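# Zip the suitcase closed along its near side

## Task

Run the zipper so the suitcase is fully closed along the side nearest the robot, with the case ending flat on the table and the same face still on top. The closure must stay shut by itself, not only because a gripper is holding it. Finally release everything and pull both grippers away.

## Robot and tools

Robot: two arms named left_arm and right_arm, each with a two-finger parallel gripper. The names do not refer to image sides. left_arm sits on the +y side with its base at (+0.024, +0.283, 0) m; right_arm's base is at (-0.048, -0.258, 0) m. Both are yawed only slightly.

Scene frame: the origin is on the table surface midway between the arms. +x points outward across the table, +z points up and +y points toward left_arm. Reported gripper poses use this frame: end_effector_position in metres and end_effector_quat_wxyz. That point lies between the finger pads, roughly 1 cm short of the fingertips, and its printed value can be off, more so when the arm reaches far.

Gripper axes: the fingers extend along the gripper's own +z. They open and close along its y axis.

Command rows: one row drives both arms and always has 14 numbers, each from -1 to 1. The order is left_arm dx, dy, dz, rx, ry, rz, opening, then the same seven for right_arm. An arm that should not move still needs its seven numbers.
- dx, dy, dz and rx, ry, rz are an offset, not a pose. The offset is taken from the gripper's measured pose at the start of the action and is expressed in that gripper's own axes.
- 1.0 corresponds to 0.6 m of travel or 180 degrees of turn.
- rx, ry, rz together form a single rotation vector.
- opening is absolute, not an offset: +1 is fully open (0.094 m) and -1 is closed.
- A row may carry 12 extra numbers from 0 to 1. These are stiffness scales for each joint, left_arm's six first and then right_arm's six, in Joint positions order. Each scale stays in force until you replace it.

execute_actions(actions): actions is a list of actions. Each action is a table of up to 15 rows, and each row lasts one control step of 1/30 s. If a table is shorter, its last row is repeated until 15 steps (0.5 s) have passed. Every row is measured from the same start pose of that action, so rows do not add up. For the first action in a call, the start is the last pose a result reported. An empty list moves nothing and simply returns the current state and images. At each step the target is clipped to within 70 mm and 16 degrees of the measured pose, so large offsets need several actions. After an action, an arm only continues as far as its last clipped target.

move(target, speed, blocking): target is one row of the same layout. It is an offset, in each gripper's own axes, from the pose shown in the latest result that has one. Each gripper follows a straight path and both paths end together, taking 0.5 to 10 s; anything longer is cut off at 10 s. speed is the top path speed in m/s, from 0.002 to 0.5 with a default of 0.25; turning is capped at twice that value in rad/s. Openings are sent when the move starts. Paths ignore obstacles and the other arm. Grippers lag behind, can stray, and can overshoot the speed, above all near full reach. Faster contact hits harder, and aiming farther past a contact presses harder. With blocking=false a result comes back after 0.5 s while motion continues. Until a result shows the move has ended, execute_actions and new moves are refused, so call wait or stop first. The result adds a move: line. It reports how the move ended (done, off_target, moving, held, fault), which limits acted (paced means the target was clipped; held means a check blocked steps, after which the arm may rush) and each gripper's remaining distance. If only one arm is named, the other finished.

wait(seconds): 0 to 10 s. The arms keep their last command, and a running move carries on. wait(0) checks a non-blocking move.

stop(): brakes a running move; it needs room to slow down, and fingers keep moving.

zoom_image(camera, region): camera is cam_high, cam_low, cam_left_wrist or cam_right_wrist. region is [x0, y0, x1, y1] in that camera's pixels from the top-left, at most 504 by 504. Full images are 504x504 for cam_high and cam_low, and 616x616 for the wrist cameras.

read_manual(section): only "licences", the URDF licence text.

finished_scene(scene): pass the current scene's number. It cannot be undone, and the goal must already hold.

Result lines: a state line gives left_arm: ... | right_arm: ... poses. Hand target lines show where the controller is steering each gripper. A pose unreachable line means a clearance check altered or blocked that arm's command. grip_measured is the measured finger opening on the command scale, possibly off by about 1 mm. The last number in Joint positions is the opening in metres. Joint torques are total drive outputs and are noisy. MOTOR HOT warns at 75 °C. An OVER-TEMPERATURE FAULT or other FAULT line means that arm was stopped. Camera calibration changes may also be listed.

Joint ranges (rad): waist -2.618 to 3.054, shoulder 0 to 3.142, elbow 0 to 3.142, wrist pitch -1.571 to 1.571, wrist yaw -1.571 to 1.571, wrist roll -2.094 to 2.094.

Practical cautions:
- Arms tend to settle a centimetre or more low, and repeated zero offsets let them sag further. To hold a pose, send a correcting offset in the first call of a reply and zeros afterward, raising the aim if it still droops.
- To grip, command an opening below grip_measured: about 0.03 below grips firmly, less grips lightly. Thin parts under about 2 mm get less force.
- Never push or knock anything off the table.
- Keep the arms from striking or pressing on each other.
- Avoid drops, slips, slams and very hard pushes.
- Long loaded holds heat the motors; at 90 °C an arm stops, and at 100 °C it goes limp and falls.
- The simulation keeps running while you compose a reply, with the arms holding their last command.
- When the zipper is closed, open both grippers and back away before ending.

Each tool is called as name(argument=value, ...), one argument or row to a line, values as JSON.

## Session

I'll start by looking at the scene.

execute_actions(
  actions=[],
)

Scene clock: 0.00 s.
left_arm: end_effector_position=(+0.2592, +0.3777, +0.1859) grip_measured=+1.000 end_effector_quat_wxyz=(+0.225, +0.470, +0.853, -0.012) | right_arm: end_effector_position=(+0.2503, -0.5021, +0.1395) grip_measured=+1.000 end_effector_quat_wxyz=(-0.105, -0.535, +0.792, -0.275)
Joint positions: left_arm=[ 0.665  1.326  1.248 -1.33   0.426  1.646  0.094] | right_arm=[-0.605  1.621  1.255 -0.782  0.437 -1.777  0.094]
Joint velocities: left_arm=[-0.017 -0.012 -0.002 -0.037  0.022 -0.081  0.   ] | right_arm=[ 0.002 -0.002  0.012 -0.037 -0.022  0.022  0.   ]
Joint torques (N m, as the arm reports them, + toward a larger angle): no reading
Motor temperatures (°C, as the motors report them): left_arm=[26 25 28 27 28 28] | right_arm=[26 29 28 28 24 25]
Hand target (left_arm): +0.261, +0.376, +0.192; +0.234, +0.471, +0.851, -0.007
Hand target (right_arm): +0.252, -0.503, +0.148; -0.101, -0.531, +0.792, -0.286
Joint stiffness scale: left_arm=[1. 1. 1. 1. 1. 1.] | right_arm=[1. 1. 1. 1. 1. 1.]

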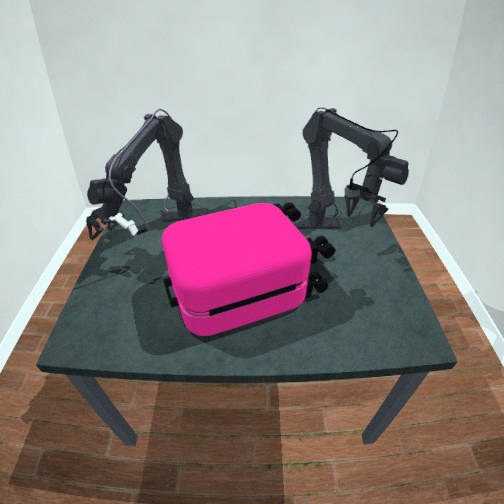

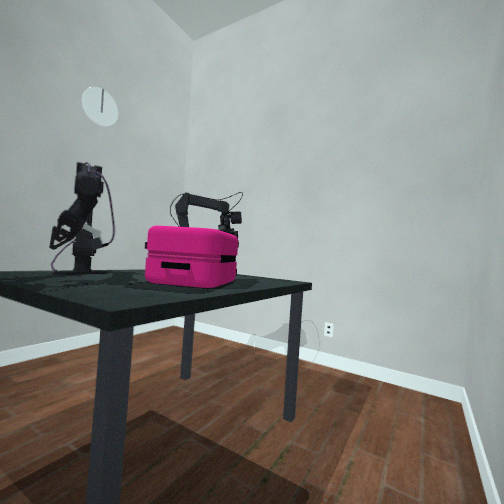

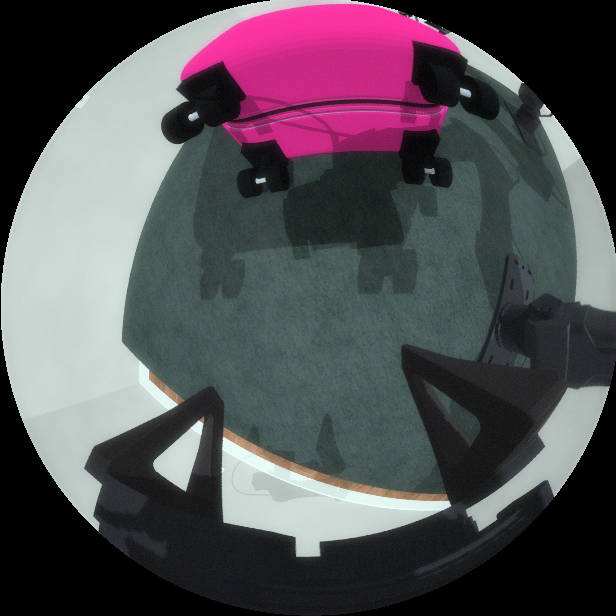

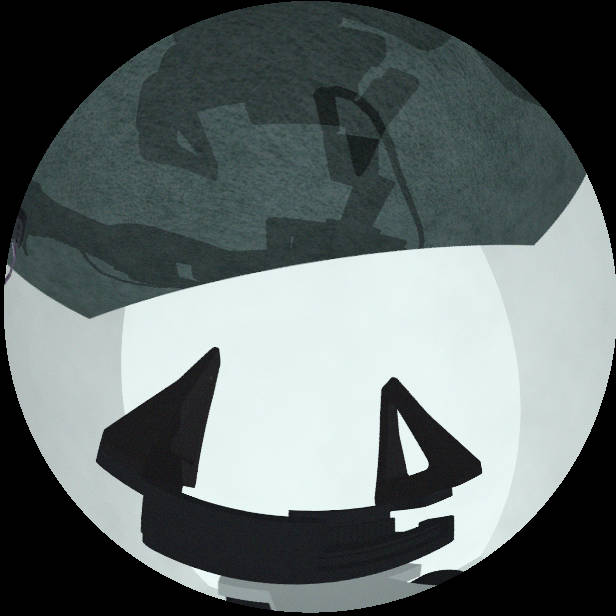

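zoom_image(
  camera="cam_high",
  region=[140, 180, 360, 350],
)

zoom_image(
  camera="cam_low",
  region=[120, 200, 260, 300],
)

zoom_image(
  camera="cam_left_wrist",
  region=[150, 0, 560, 220],
)

Region (140, 180, 360, 350) of cam_high's 504x504 image, scaled by 2.291, with more detail than that image has; it fills the top 389 rows of this view, and the rest is white.

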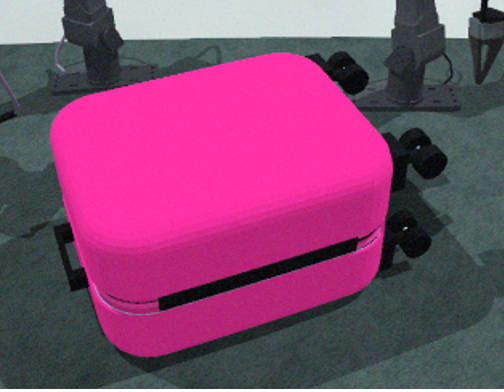

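Region (120, 200, 260, 300) of cam_low's 504x504 image, scaled by 3.600, with more detail than that image has; it fills the top 360 rows of this view, and the rest is white.

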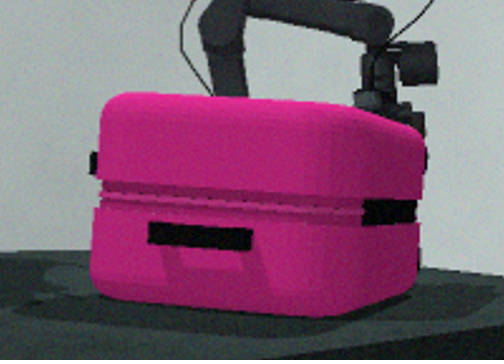

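Region (150, 0, 560, 220) of cam_left_wrist's 616x616 image, scaled by 1.229, with more detail than that image has; it fills the top 270 rows of this view, and the rest is white.

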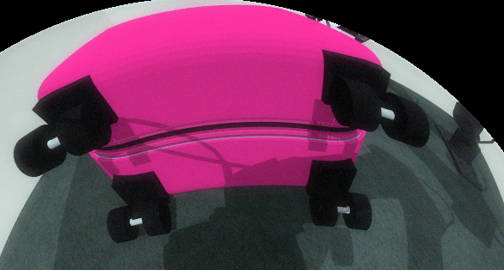

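move(
  target=[0,0,0,0,0,0,1, -0.2248,0.276,-0.4562,0.0017,-0.4649,0.3149,1],
  speed=0.4,
)

Scene clock: 71.77 s.
left_arm: end_effector_position=(+0.2588, +0.3782, +0.1856) grip_measured=+1.000 end_effector_quat_wxyz=(+0.223, +0.470, +0.854, -0.011) | right_arm: end_effector_position=(+0.1176, -0.2076, +0.2496) grip_measured=+1.000 end_effector_quat_wxyz=(+0.537, -0.166, +0.817, +0.127)
Joint positions: left_arm=[ 0.665  1.326  1.248 -1.33   0.422  1.646  0.094] | right_arm=[-0.997  0.456  0.828 -1.409 -1.1   -0.953  0.094]
Joint velocities: left_arm=[ 0.002 -0.002  0.012 -0.051 -0.051  0.022  0.   ] | right_arm=[-0.017 -0.002 -0.007 -0.022  0.007  0.022  0.   ]
Joint torques (N m, as the arm reports them, + toward a larger angle): left_arm=[-0.04 -3.63  6.75  0.42  0.26 -0.03] | right_arm=[ 0.22  0.03  4.48  1.21 -0.85  0.06]
Motor temperatures (°C, as the motors report them): left_arm=[26 26 30 27 28 28] | right_arm=[26 31 30 29 24 25]
Hand target (left_arm): +0.259, +0.378, +0.186; +0.225, +0.470, +0.853, -0.012
Hand target (right_arm): +0.116, -0.202, +0.253; +0.551, -0.174, +0.807, +0.126
Off the commanded pose (left_arm): 0.001 m, 0 deg.
Off the commanded pose (right_arm): 0.008 m, 3 deg.
Joint stiffness scale: left_arm=[1. 1. 1. 1. 1. 1.] | right_arm=[1. 1. 1. 1. 1. 1.]
move: off_target (right_arm)
camera_calibration (this result's frames):
cam_left_wrist: T_world_to_cam=[[-0.90758, -0.33411, -0.254303, 0.404578], [-0.35786, 0.932311, 0.0522675, -0.231959], [0.219627, 0.138442, -0.965711, 0.164576], [0, 0, 0, 1]] pos_world=[0.248032, 0.328648, 0.273943]
cam_right_wrist: T_world_to_cam=[[0.508218, -0.841358, 0.183933, -0.281133], [-0.71765, -0.531791, -0.449641, 0.123873], [0.476123, 0.0965157, -0.874066, 0.28981], [0, 0, 0, 1]] pos_world=[0.0937889, -0.19863, 0.360722]

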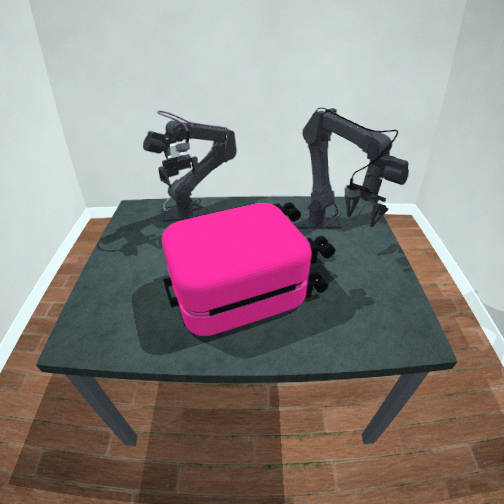

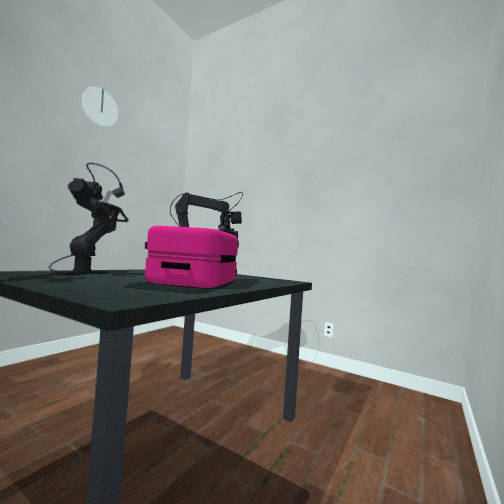

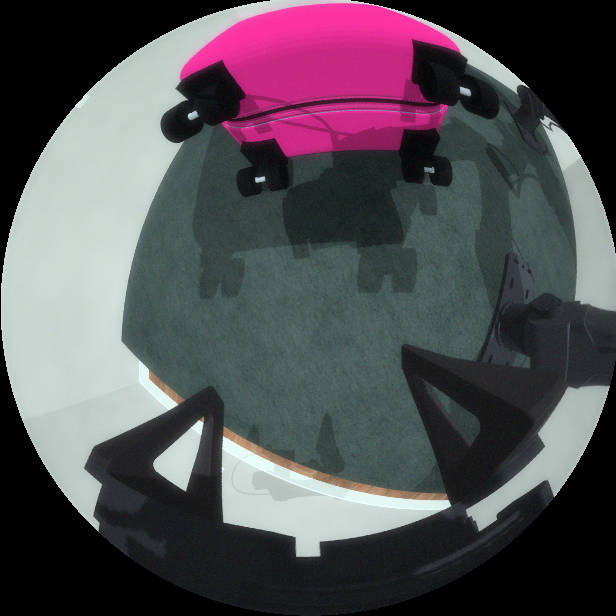

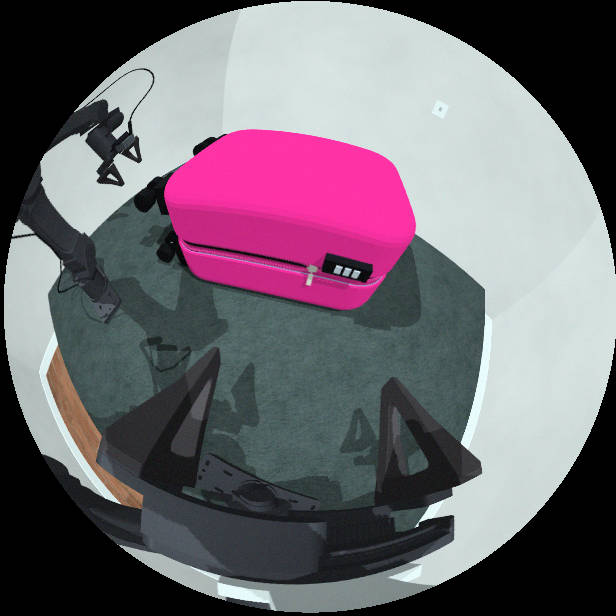

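zoom_image(
  camera="cam_right_wrist",
  region=[150, 200, 420, 320],
)

zoom_image(
  camera="cam_right_wrist",
  region=[270, 240, 390, 310],
)

Region (150, 200, 420, 320) of cam_right_wrist's 616x616 image, scaled by 1.867, with more detail than that image has.

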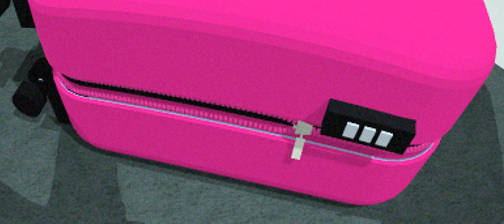

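Region (270, 240, 390, 310) of cam_right_wrist's 616x616 image, scaled by 4.200, with more detail than that image has; it fills the top 294 rows of this view, and the rest is white.

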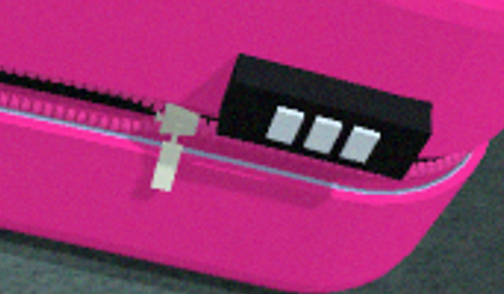

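move(
  target=[-0.5687,-0.1855,0.036,0,0,0,-1, 0.1339,-0.0207,0.193,0.0046,0.039,-0.008,1],
  speed=0.3,
)

Scene clock: 163.27 s.
left_arm: end_effector_position=(+0.3271, +0.0379, +0.2833) grip_measured=-0.995 end_effector_quat_wxyz=(+0.230, +0.469, +0.852, -0.033) | right_arm: end_effector_position=(+0.1883, -0.1858, +0.1350) grip_measured=+1.000 end_effector_quat_wxyz=(+0.495, -0.173, +0.844, +0.109)
Joint positions: left_arm=[-0.703  1.717  1.996 -1.381 -0.023  0.316  0.   ] | right_arm=[-0.035  0.453  0.304 -0.384 -0.298 -0.156  0.094]
Joint velocities: left_arm=[-0.012  0.012  0.027 -0.022  0.007 -0.037  0.   ] | right_arm=[-0.017 -0.007  0.007  0.125 -0.037 -0.007  0.   ]
Joint torques (N m, as the arm reports them, + toward a larger angle): left_arm=[ 0.08 -6.52  9.44  1.01 -0.09 -0.1 ] | right_arm=[ 1.18  2.24  6.87  2.14 -0.04  0.05]
Motor temperatures (°C, as the motors report them): left_arm=[26 26 30 27 28 28] | right_arm=[26 29 30 31 25 25]
Hand target (left_arm): +0.330, +0.037, +0.290; +0.239, +0.464, +0.853, -0.032
Hand target (right_arm): +0.191, -0.184, +0.134; +0.496, -0.174, +0.843, +0.111
Off the commanded pose (left_arm): 0.008 m, 3 deg.
Off the commanded pose (right_arm): 0.005 m, 1 deg.
Joint stiffness scale: left_arm=[1. 1. 1. 1. 1. 1.] | right_arm=[1. 1. 1. 1. 1. 1.]
move: off_target (left_arm)
camera_calibration (this result's frames):
cam_left_wrist: T_world_to_cam=[[-0.912041, -0.337802, -0.232532, 0.373122], [-0.350179, 0.936594, 0.0128764, 0.113161], [0.213439, 0.0931718, -0.972503, 0.296731], [0, 0, 0, 1]] pos_world=[0.316595, -0.00759179, 0.373878]
cam_right_wrist: T_world_to_cam=[[0.520155, -0.833563, 0.186041, -0.278708], [-0.756441, -0.550765, -0.352781, 0.12537], [0.39653, 0.0427721, -0.917025, 0.164748], [0, 0, 0, 1]] pos_world=[0.174479, -0.170318, 0.247157]

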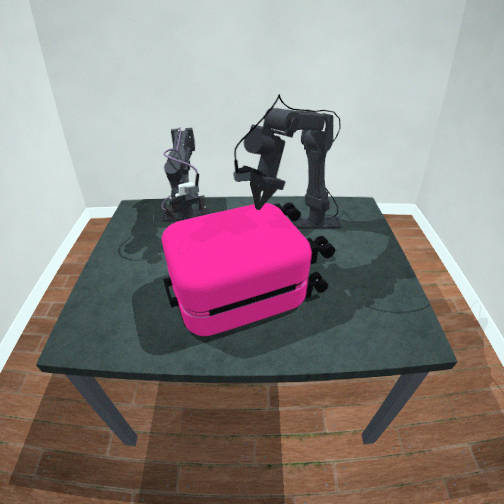

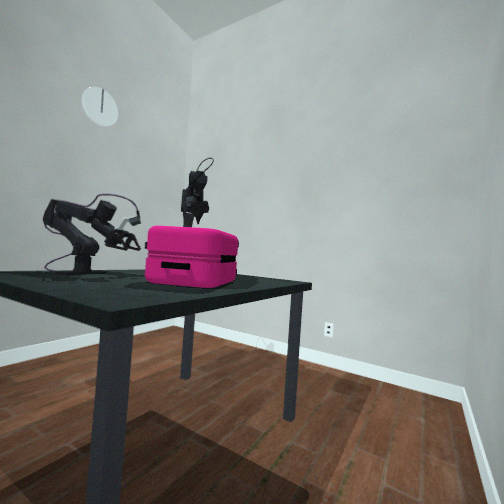

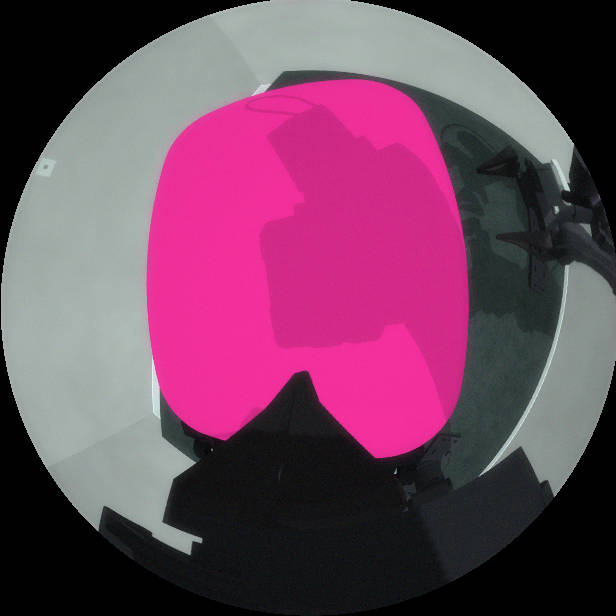

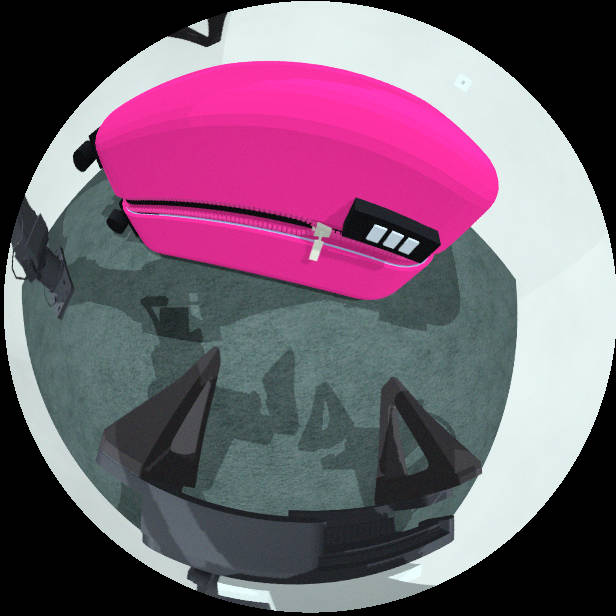

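zoom_image(
  camera="cam_right_wrist",
  region=[280, 200, 370, 275],
)

zoom_image(
  camera="cam_right_wrist",
  region=[100, 170, 340, 280],
)

Region (280, 200, 370, 275) of cam_right_wrist's 616x616 image, scaled by 5.600, with more detail than that image has.

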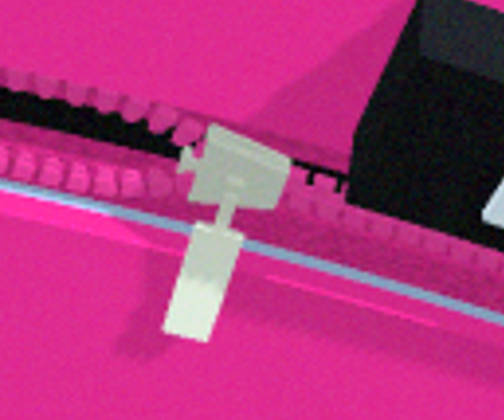

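Region (100, 170, 340, 280) of cam_right_wrist's 616x616 image, scaled by 2.100, with more detail than that image has; it fills the top 231 rows of this view, and the rest is white.

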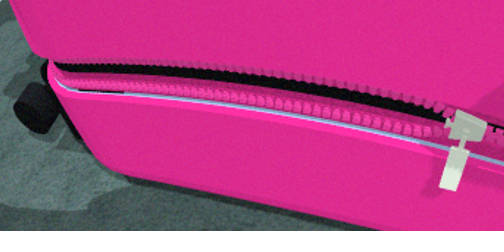

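move(
  target=[0.0303,-0.0114,0.064,0,0,0,-1, 0.0143,0.0037,0.1115,0.0106,0.0054,0.0014,-0.49],
  speed=0.1,
)

zoom_image(
  camera="cam_right_wrist",
  region=[230, 200, 410, 400],
)

Scene clock: 261.17 s.
left_arm: end_effector_position=(+0.3278, +0.0374, +0.2456) grip_measured=-0.995 end_effector_quat_wxyz=(+0.234, +0.468, +0.852, -0.033) | right_arm: end_effector_position=(+0.2364, -0.1633, +0.0969) grip_measured=-0.487 end_effector_quat_wxyz=(+0.490, -0.162, +0.851, +0.096)
Joint positions: left_arm=[-0.703  1.643  1.744 -1.195 -0.023  0.316  0.   ] | right_arm=[ 0.136  0.896  0.234  0.133 -0.115 -0.063  0.024]
Joint velocities: left_arm=[-0.022 -0.007 -0.007 -0.037 -0.022 -0.007 -0.   ] | right_arm=[ 0.002 -0.017 -0.007  0.066  0.051  0.037  0.   ]
Joint torques (N m, as the arm reports them, + toward a larger angle): left_arm=[-0.07 -7.05  4.96  1.12 -0.01 -0.01] | right_arm=[ 1.11 -0.1   6.12  2.21  0.05  0.04]
Motor temperatures (°C, as the motors report them): left_arm=[26 28 32 29 28 28] | right_arm=[26 29 31 36 24 25]
Hand target (left_arm): +0.327, +0.038, +0.241; +0.230, +0.469, +0.852, -0.033
Hand target (right_arm): +0.237, -0.161, +0.095; +0.491, -0.163, +0.850, +0.097
Off the commanded pose (left_arm): 0.005 m, 0 deg.
Off the commanded pose (right_arm): 0.003 m, 0 deg.
Joint stiffness scale: left_arm=[1. 1. 1. 1. 1. 1.] | right_arm=[1. 1. 1. 1. 1. 1.]
move: done
camera_calibration (this result's frames):
cam_left_wrist: T_world_to_cam=[[-0.910376, -0.339728, -0.236221, 0.365259], [-0.351034, 0.936342, 0.00622863, 0.116275], [0.219067, 0.0885919, -0.971679, 0.258097], [0, 0, 0, 1]] pos_world=[0.316799, -0.00764918, 0.336345]
cam_right_wrist: T_world_to_cam=[[0.495051, -0.847182, 0.192888, -0.274863], [-0.778584, -0.531081, -0.334305, 0.167353], [0.385657, 0.0153186, -0.922515, 0.108292], [0, 0, 0, 1]] pos_world=[0.224606, -0.145639, 0.208866]

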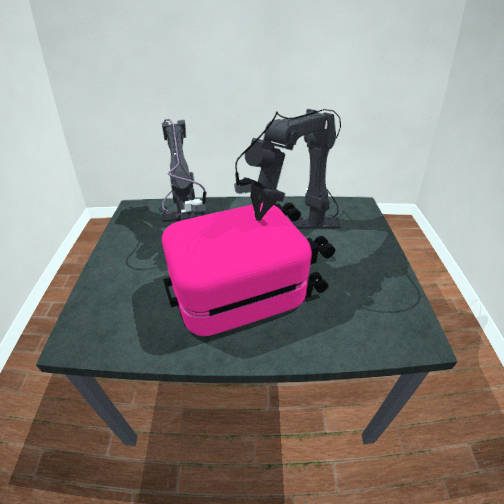

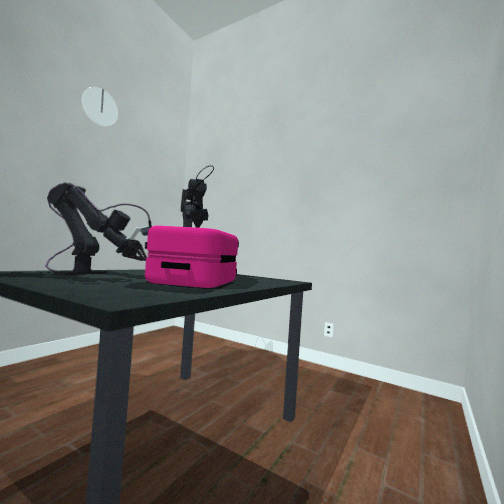

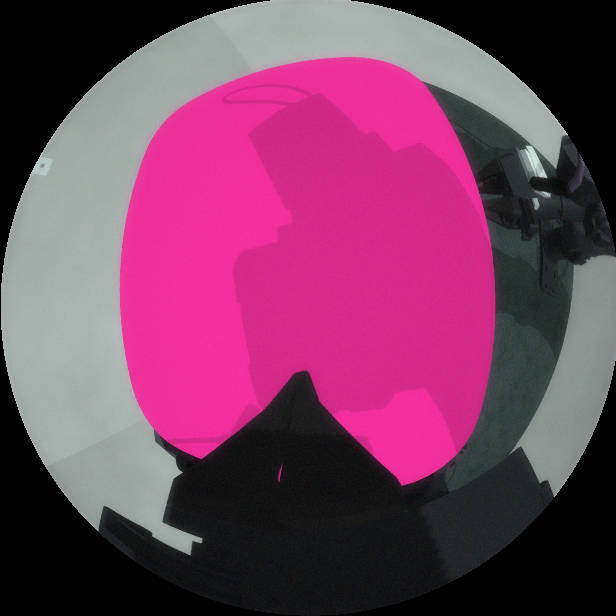

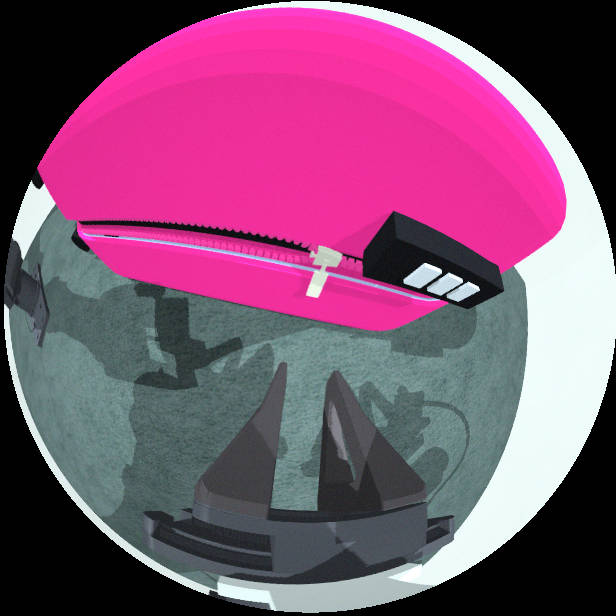

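Region (230, 200, 410, 400) of cam_right_wrist's 616x616 image, scaled by 2.520, with more detail than that image has; it fills the left 454 columns of this view, and the rest is white.

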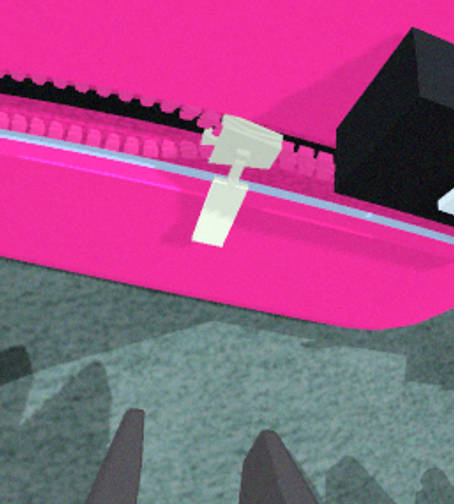

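zoom_image(
  camera="cam_low",
  region=[90, 160, 230, 280],
)

Region (90, 160, 230, 280) of cam_low's 504x504 image, scaled by 3.600, with more detail than that image has; it fills the top 432 rows of this view, and the rest is white.

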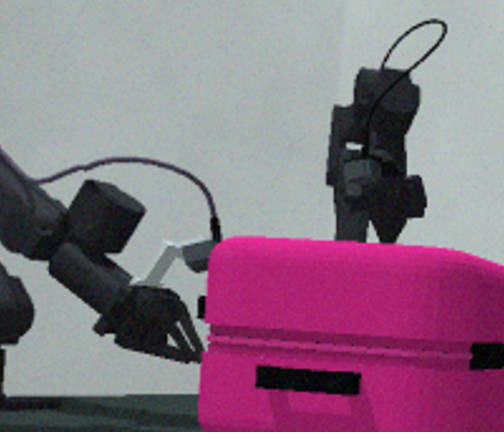

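move(
  target=[0,0,0,0,0,0,-1, -0.022,0.005,0.0377,0,-0.0667,0,-0.49],
  speed=0.08,
)

zoom_image(
  camera="cam_right_wrist",
  region=[230, 240, 410, 420],
)

Scene clock: 314.87 s.
left_arm: end_effector_position=(+0.3279, +0.0373, +0.2456) grip_measured=-0.995 end_effector_quat_wxyz=(+0.234, +0.468, +0.852, -0.033) | right_arm: end_effector_position=(+0.2608, -0.1528, +0.0992) grip_measured=-0.487 end_effector_quat_wxyz=(+0.576, -0.152, +0.795, +0.112)
Joint positions: left_arm=[-0.703  1.643  1.744 -1.195 -0.023  0.316  0.   ] | right_arm=[ 0.151  1.185  0.112  0.755 -0.112 -0.034  0.024]
Joint velocities: left_arm=[ 0.002  0.007  0.002 -0.007  0.066  0.022 -0.   ] | right_arm=[ 0.002  0.002 -0.002  0.11   0.007 -0.051 -0.001]
Joint torques (N m, as the arm reports them, + toward a larger angle): left_arm=[-0.04 -6.81  7.2   1.03  0.   -0.02] | right_arm=[ 1.08 -1.18  4.53  2.35  0.07  0.07]
Motor temperatures (°C, as the motors report them): left_arm=[26 29 31 30 28 28] | right_arm=[26 29 31 37 24 25]
Hand target (left_arm): +0.328, +0.037, +0.246; +0.234, +0.468, +0.852, -0.033
Hand target (right_arm): +0.259, -0.151, +0.097; +0.576, -0.152, +0.795, +0.114
Off the commanded pose (left_arm): 0.000 m, 0 deg.
Off the commanded pose (right_arm): 0.003 m, 0 deg.
Joint stiffness scale: left_arm=[1. 1. 1. 1. 1. 1.] | right_arm=[1. 1. 1. 1. 1. 1.]
move: done
camera_calibration (this result's frames):
cam_left_wrist: T_world_to_cam=[[-0.910307, -0.339786, -0.236405, 0.365335], [-0.351036, 0.936343, 0.0058971, 0.11643], [0.219352, 0.0883546, -0.971637, 0.258035], [0, 0, 0, 1]] pos_world=[0.316837, -0.00768097, 0.336396]
cam_right_wrist: T_world_to_cam=[[0.455081, -0.862981, 0.219467, -0.273076], [-0.695686, -0.498417, -0.517302, 0.194289], [0.555807, 0.0827344, -0.827184, 0.0573525], [0, 0, 0, 1]] pos_world=[0.227559, -0.143568, 0.207878]

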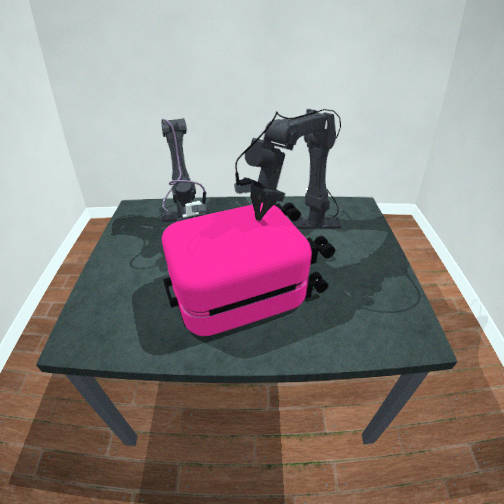

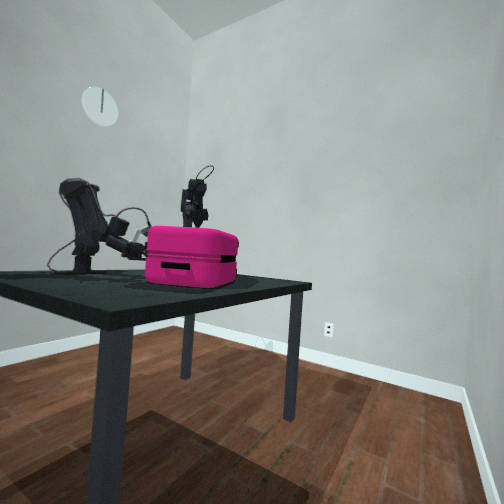

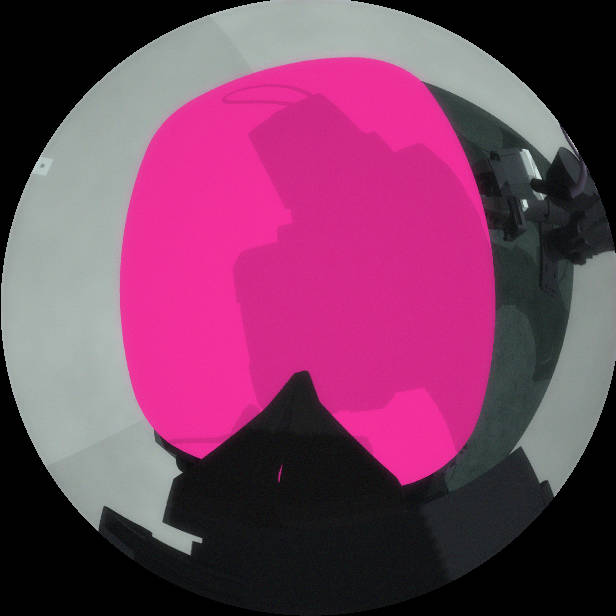

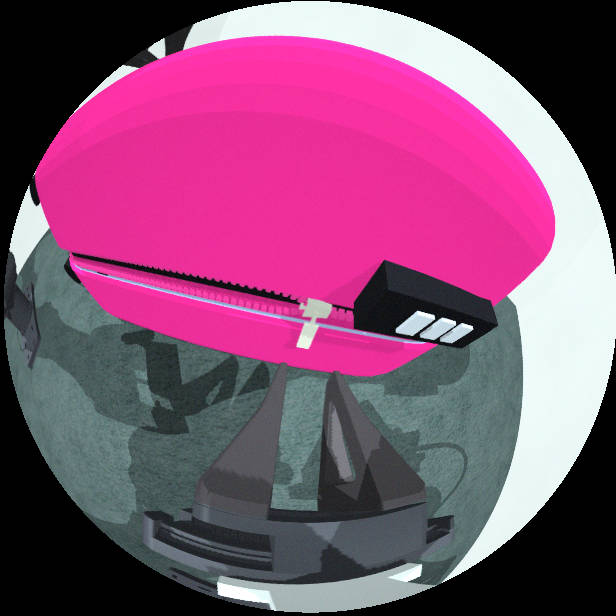

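Region (230, 240, 410, 420) of cam_right_wrist's 616x616 image, scaled by 2.800, with more detail than that image has.

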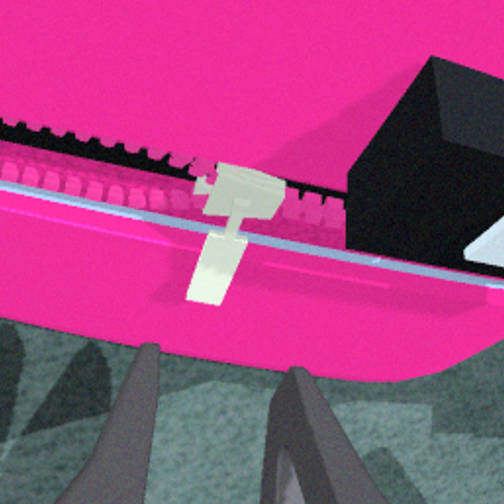

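move(
  target=[0,0,0,0,0,0,-1, -0.0063,0.0075,0.0356,0,0,0,-0.49],
  speed=0.03,
)

zoom_image(
  camera="cam_right_wrist",
  region=[230, 270, 410, 450],
)

Scene clock: 329.60 s.
left_arm: end_effector_position=(+0.3279, +0.0373, +0.2456) grip_measured=-0.995 end_effector_quat_wxyz=(+0.234, +0.468, +0.852, -0.033) | right_arm: end_effector_position=(+0.2697, -0.1458, +0.0837) grip_measured=-0.487 end_effector_quat_wxyz=(+0.560, -0.154, +0.807, +0.109)
Joint positions: left_arm=[-0.703  1.643  1.744 -1.195 -0.023  0.316  0.   ] | right_arm=[ 0.178  1.326  0.143  0.824 -0.085 -0.027  0.024]
Joint velocities: left_arm=[-0.012  0.007 -0.002 -0.007 -0.037  0.037  0.   ] | right_arm=[-0.027 -0.002 -0.007  0.022  0.022  0.007 -0.001]
Joint torques (N m, as the arm reports them, + toward a larger angle): left_arm=[-0.07 -6.83  7.1   1.04 -0.03 -0.01] | right_arm=[ 1.08 -1.92  7.64  2.33  0.05  0.07]
Motor temperatures (°C, as the motors report them): left_arm=[26 29 31 30 28 28] | right_arm=[26 29 30 38 24 25]
Hand target (left_arm): +0.328, +0.037, +0.246; +0.234, +0.468, +0.852, -0.033
Hand target (right_arm): +0.278, -0.141, +0.096; +0.576, -0.152, +0.795, +0.113
Off the commanded pose (left_arm): 0.000 m, 0 deg.
Off the commanded pose (right_arm): 0.017 m, 2 deg.
Joint stiffness scale: left_arm=[1. 1. 1. 1. 1. 1.] | right_arm=[1. 1. 1. 1. 1. 1.]
move: off_target (right_arm)
camera_calibration (this result's frames):
cam_left_wrist: T_world_to_cam=[[-0.910307, -0.339786, -0.236405, 0.365335], [-0.351036, 0.936343, 0.0058971, 0.11643], [0.219352, 0.0883546, -0.971637, 0.258035], [0, 0, 0, 1]] pos_world=[0.316837, -0.00768097, 0.336396]
cam_right_wrist: T_world_to_cam=[[0.463197, -0.860146, 0.213536, -0.268897], [-0.71527, -0.505084, -0.48299, 0.197319], [0.523296, 0.0709832, -0.84919, 0.0478997], [0, 0, 0, 1]] pos_world=[0.240623, -0.135028, 0.193398]

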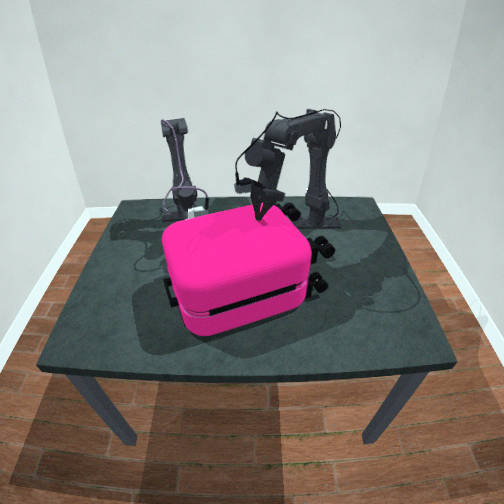

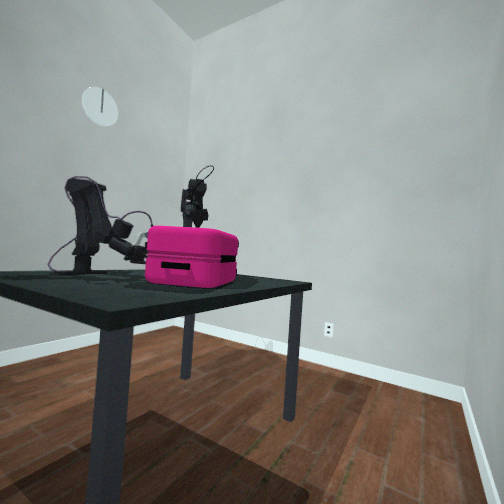

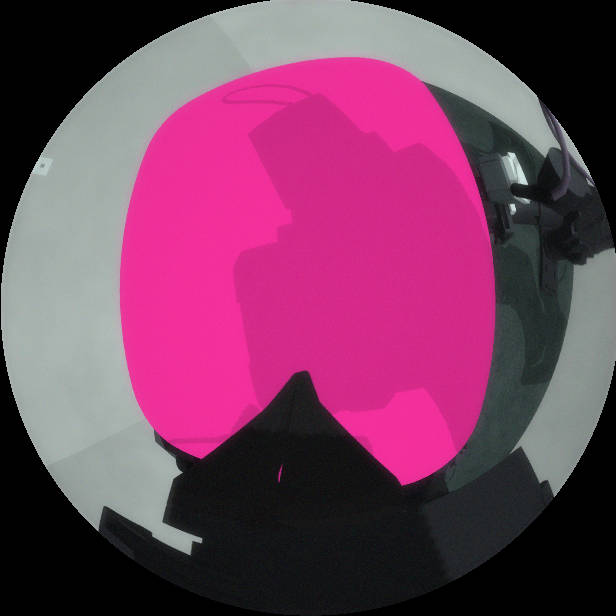

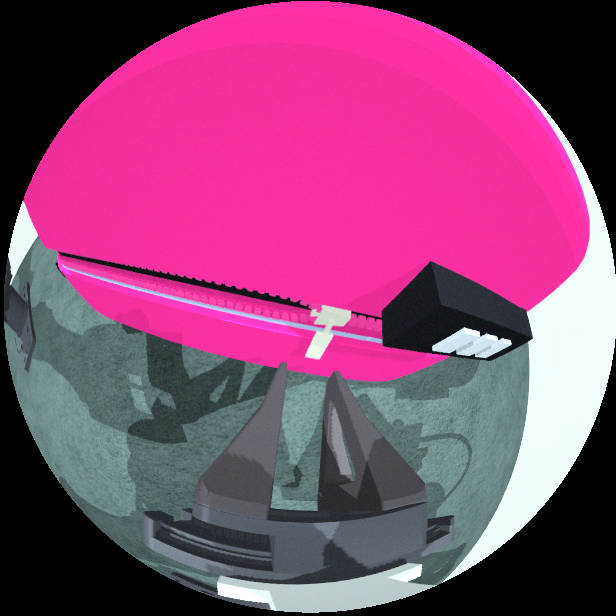

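Region (230, 270, 410, 450) of cam_right_wrist's 616x616 image, scaled by 2.800, with more detail than that image has.

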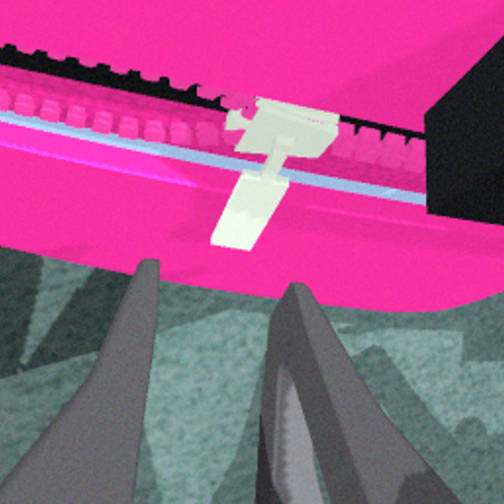

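move(
  target=[0,0,0,0,0,0,-1, -0.0484,0.0,0.0105,0,-0.02,0,-0.49],
  speed=0.03,
)

zoom_image(
  camera="cam_right_wrist",
  region=[230, 270, 410, 450],
)

Scene clock: 341.33 s.
left_arm: end_effector_position=(+0.3279, +0.0373, +0.2456) grip_measured=-0.995 end_effector_quat_wxyz=(+0.234, +0.468, +0.852, -0.033) | right_arm: end_effector_position=(+0.2762, -0.1440, +0.0915) grip_measured=-0.487 end_effector_quat_wxyz=(+0.566, -0.152, +0.802, +0.110)
Joint positions: left_arm=[-0.703  1.643  1.744 -1.195 -0.023  0.316  0.   ] | right_arm=[ 0.178  1.326  0.17   0.814 -0.084 -0.026  0.024]
Joint velocities: left_arm=[-0.007  0.012 -0.002  0.037 -0.022 -0.051 -0.001] | right_arm=[ 0.007 -0.007 -0.007 -0.066  0.007  0.022  0.001]
Joint torques (N m, as the arm reports them, + toward a larger angle): left_arm=[ 0.   -6.91  7.1   1.01 -0.02 -0.02] | right_arm=[ 0.65 -4.49  7.99  2.08  0.01  0.08]
Motor temperatures (°C, as the motors report them): left_arm=[26 29 32 30 28 28] | right_arm=[26 29 31 38 24 25]
Hand target (left_arm): +0.328, +0.037, +0.246; +0.234, +0.468, +0.852, -0.033
Hand target (right_arm): +0.284, -0.140, +0.109; +0.585, -0.150, +0.789, +0.115
Off the commanded pose (left_arm): 0.000 m, 0 deg.
Off the commanded pose (right_arm): 0.020 m, 3 deg.
Joint stiffness scale: left_arm=[1. 1. 1. 1. 1. 1.] | right_arm=[1. 1. 1. 1. 1. 1.]
move: off_target (right_arm)
camera_calibration (this result's frames):
cam_left_wrist: T_world_to_cam=[[-0.910307, -0.339786, -0.236405, 0.365335], [-0.351036, 0.936343, 0.0058971, 0.11643], [0.219352, 0.0883546, -0.971637, 0.258035], [0, 0, 0, 1]] pos_world=[0.316837, -0.00768097, 0.336396]
cam_right_wrist: T_world_to_cam=[[0.458539, -0.862096, 0.215715, -0.271304], [-0.70858, -0.501177, -0.496725, 0.206677], [0.536336, 0.0749166, -0.840673, 0.0471779], [0, 0, 0, 1]] pos_world=[0.245547, -0.133843, 0.200847]

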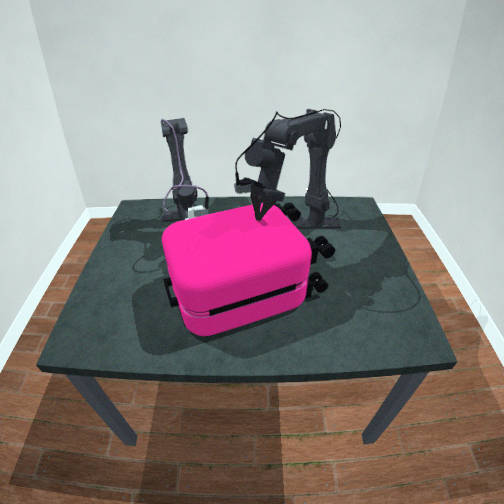

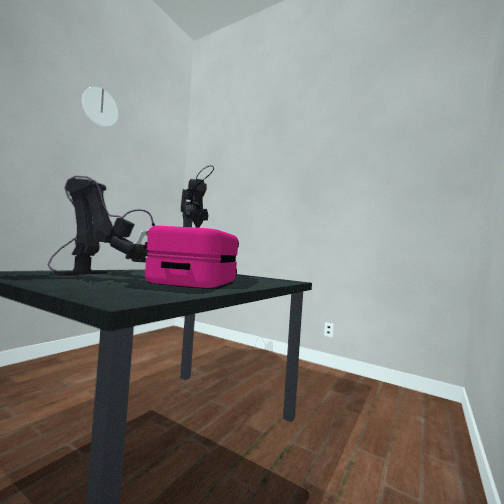

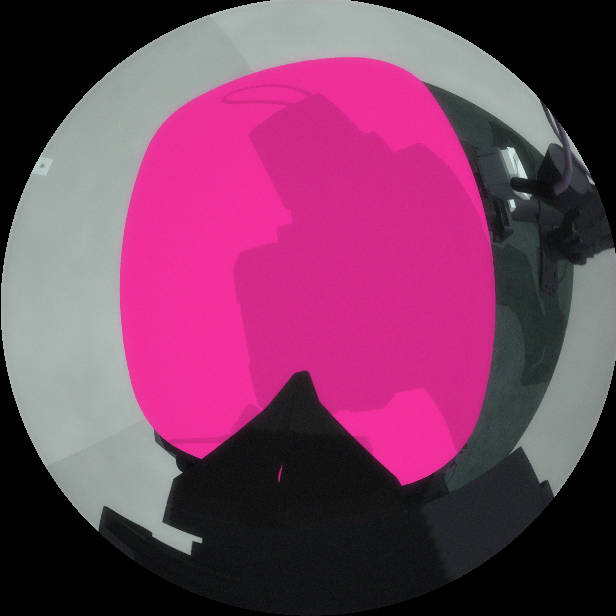

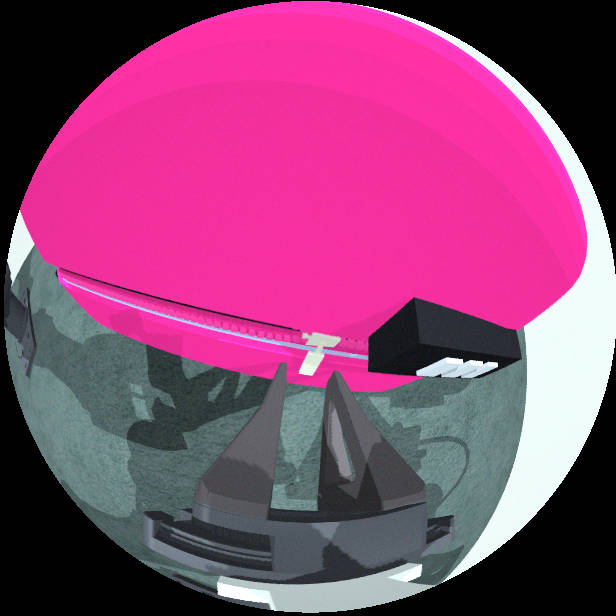

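Region (230, 270, 410, 450) of cam_right_wrist's 616x616 image, scaled by 2.800, with more detail than that image has.

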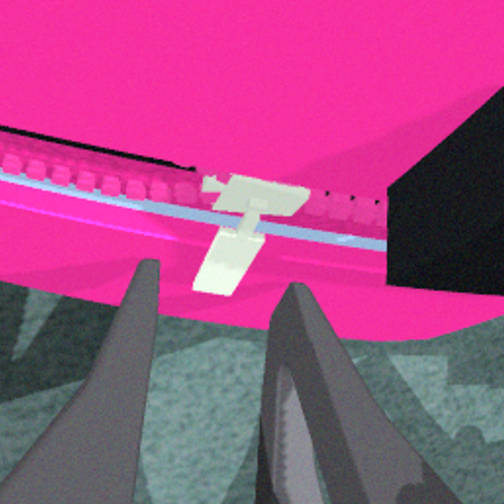

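move(
  target=[0,0,0,0,0,0,-1, -0.0383,0.0,0.0114,0,-0.016,0,-0.49],
  speed=0.03,
)

zoom_image(
  camera="cam_right_wrist",
  region=[230, 270, 410, 450],
)

Scene clock: 356.53 s.
left_arm: end_effector_position=(+0.3279, +0.0373, +0.2456) grip_measured=-0.995 end_effector_quat_wxyz=(+0.234, +0.468, +0.852, -0.033) | right_arm: end_effector_position=(+0.2765, -0.1439, +0.0916) grip_measured=-0.487 end_effector_quat_wxyz=(+0.566, -0.152, +0.803, +0.110)
Joint positions: left_arm=[-0.703  1.643  1.744 -1.195 -0.023  0.316  0.   ] | right_arm=[ 0.178  1.326  0.172  0.811 -0.084 -0.026  0.024]
Joint velocities: left_arm=[-0.002  0.007 -0.027  0.007 -0.022 -0.037 -0.   ] | right_arm=[ 0.002 -0.002 -0.002 -0.007  0.007  0.051  0.001]
Joint torques (N m, as the arm reports them, + toward a larger angle): left_arm=[ 0.04 -6.8   7.14  1.03 -0.01 -0.03] | right_arm=[ 0.55 -3.56  9.44  2.07  0.01  0.06]
Motor temperatures (°C, as the motors report them): left_arm=[26 29 32 30 28 28] | right_arm=[26 30 31 38 24 25]
Hand target (left_arm): +0.328, +0.037, +0.246; +0.234, +0.468, +0.852, -0.033
Hand target (right_arm): +0.288, -0.139, +0.111; +0.586, -0.150, +0.788, +0.114
Off the commanded pose (left_arm): 0.000 m, 0 deg.
Off the commanded pose (right_arm): 0.024 m, 3 deg.
Joint stiffness scale: left_arm=[1. 1. 1. 1. 1. 1.] | right_arm=[1. 1. 1. 1. 1. 1.]
move: off_target (right_arm)
camera_calibration (this result's frames):
cam_left_wrist: T_world_to_cam=[[-0.910307, -0.339786, -0.236405, 0.365335], [-0.351036, 0.936343, 0.0058971, 0.11643], [0.219352, 0.0883546, -0.971637, 0.258035], [0, 0, 0, 1]] pos_world=[0.316837, -0.00768097, 0.336396]
cam_right_wrist: T_world_to_cam=[[0.458696, -0.862049, 0.215568, -0.271413], [-0.708943, -0.501285, -0.496098, 0.207022], [0.535721, 0.0747327, -0.841081, 0.0472858], [0, 0, 0, 1]] pos_world=[0.245931, -0.133728, 0.200982]

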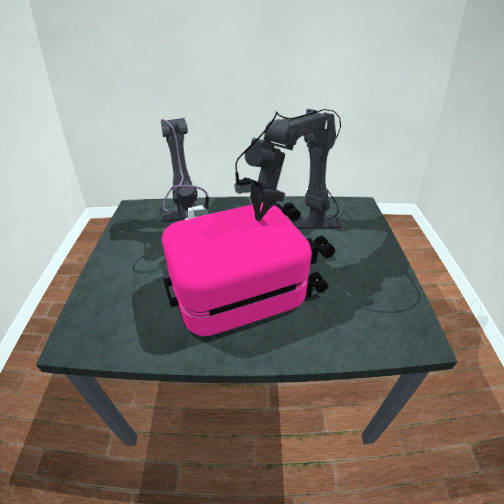

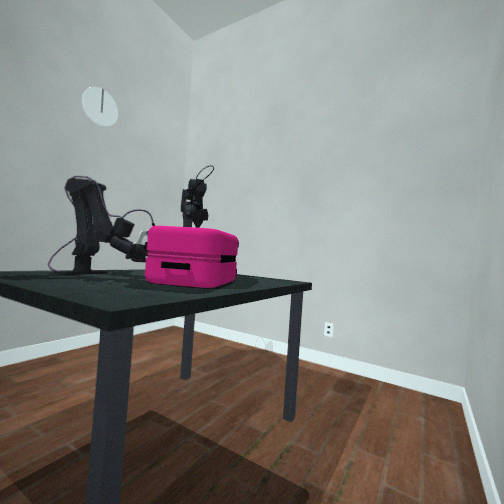

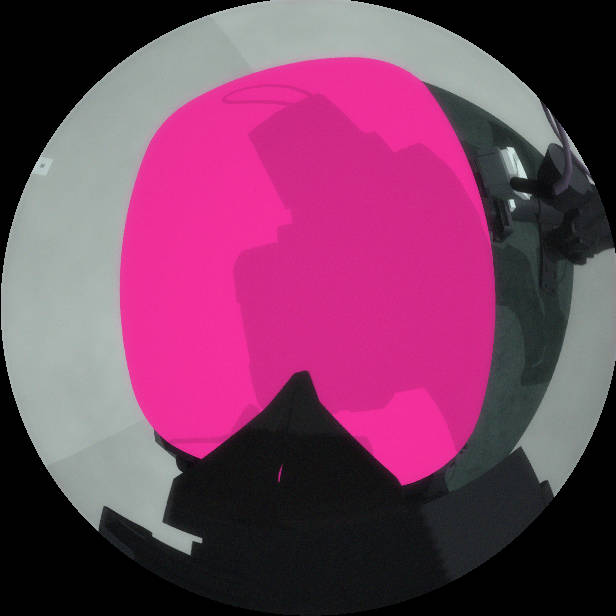

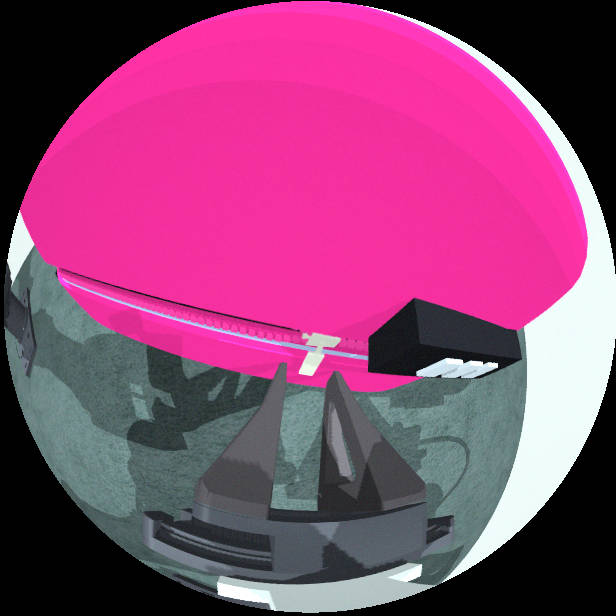

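Region (230, 270, 410, 450) of cam_right_wrist's 616x616 image, scaled by 2.800, with more detail than that image has.

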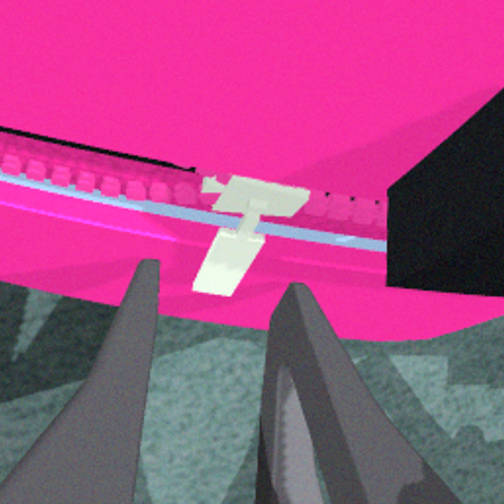

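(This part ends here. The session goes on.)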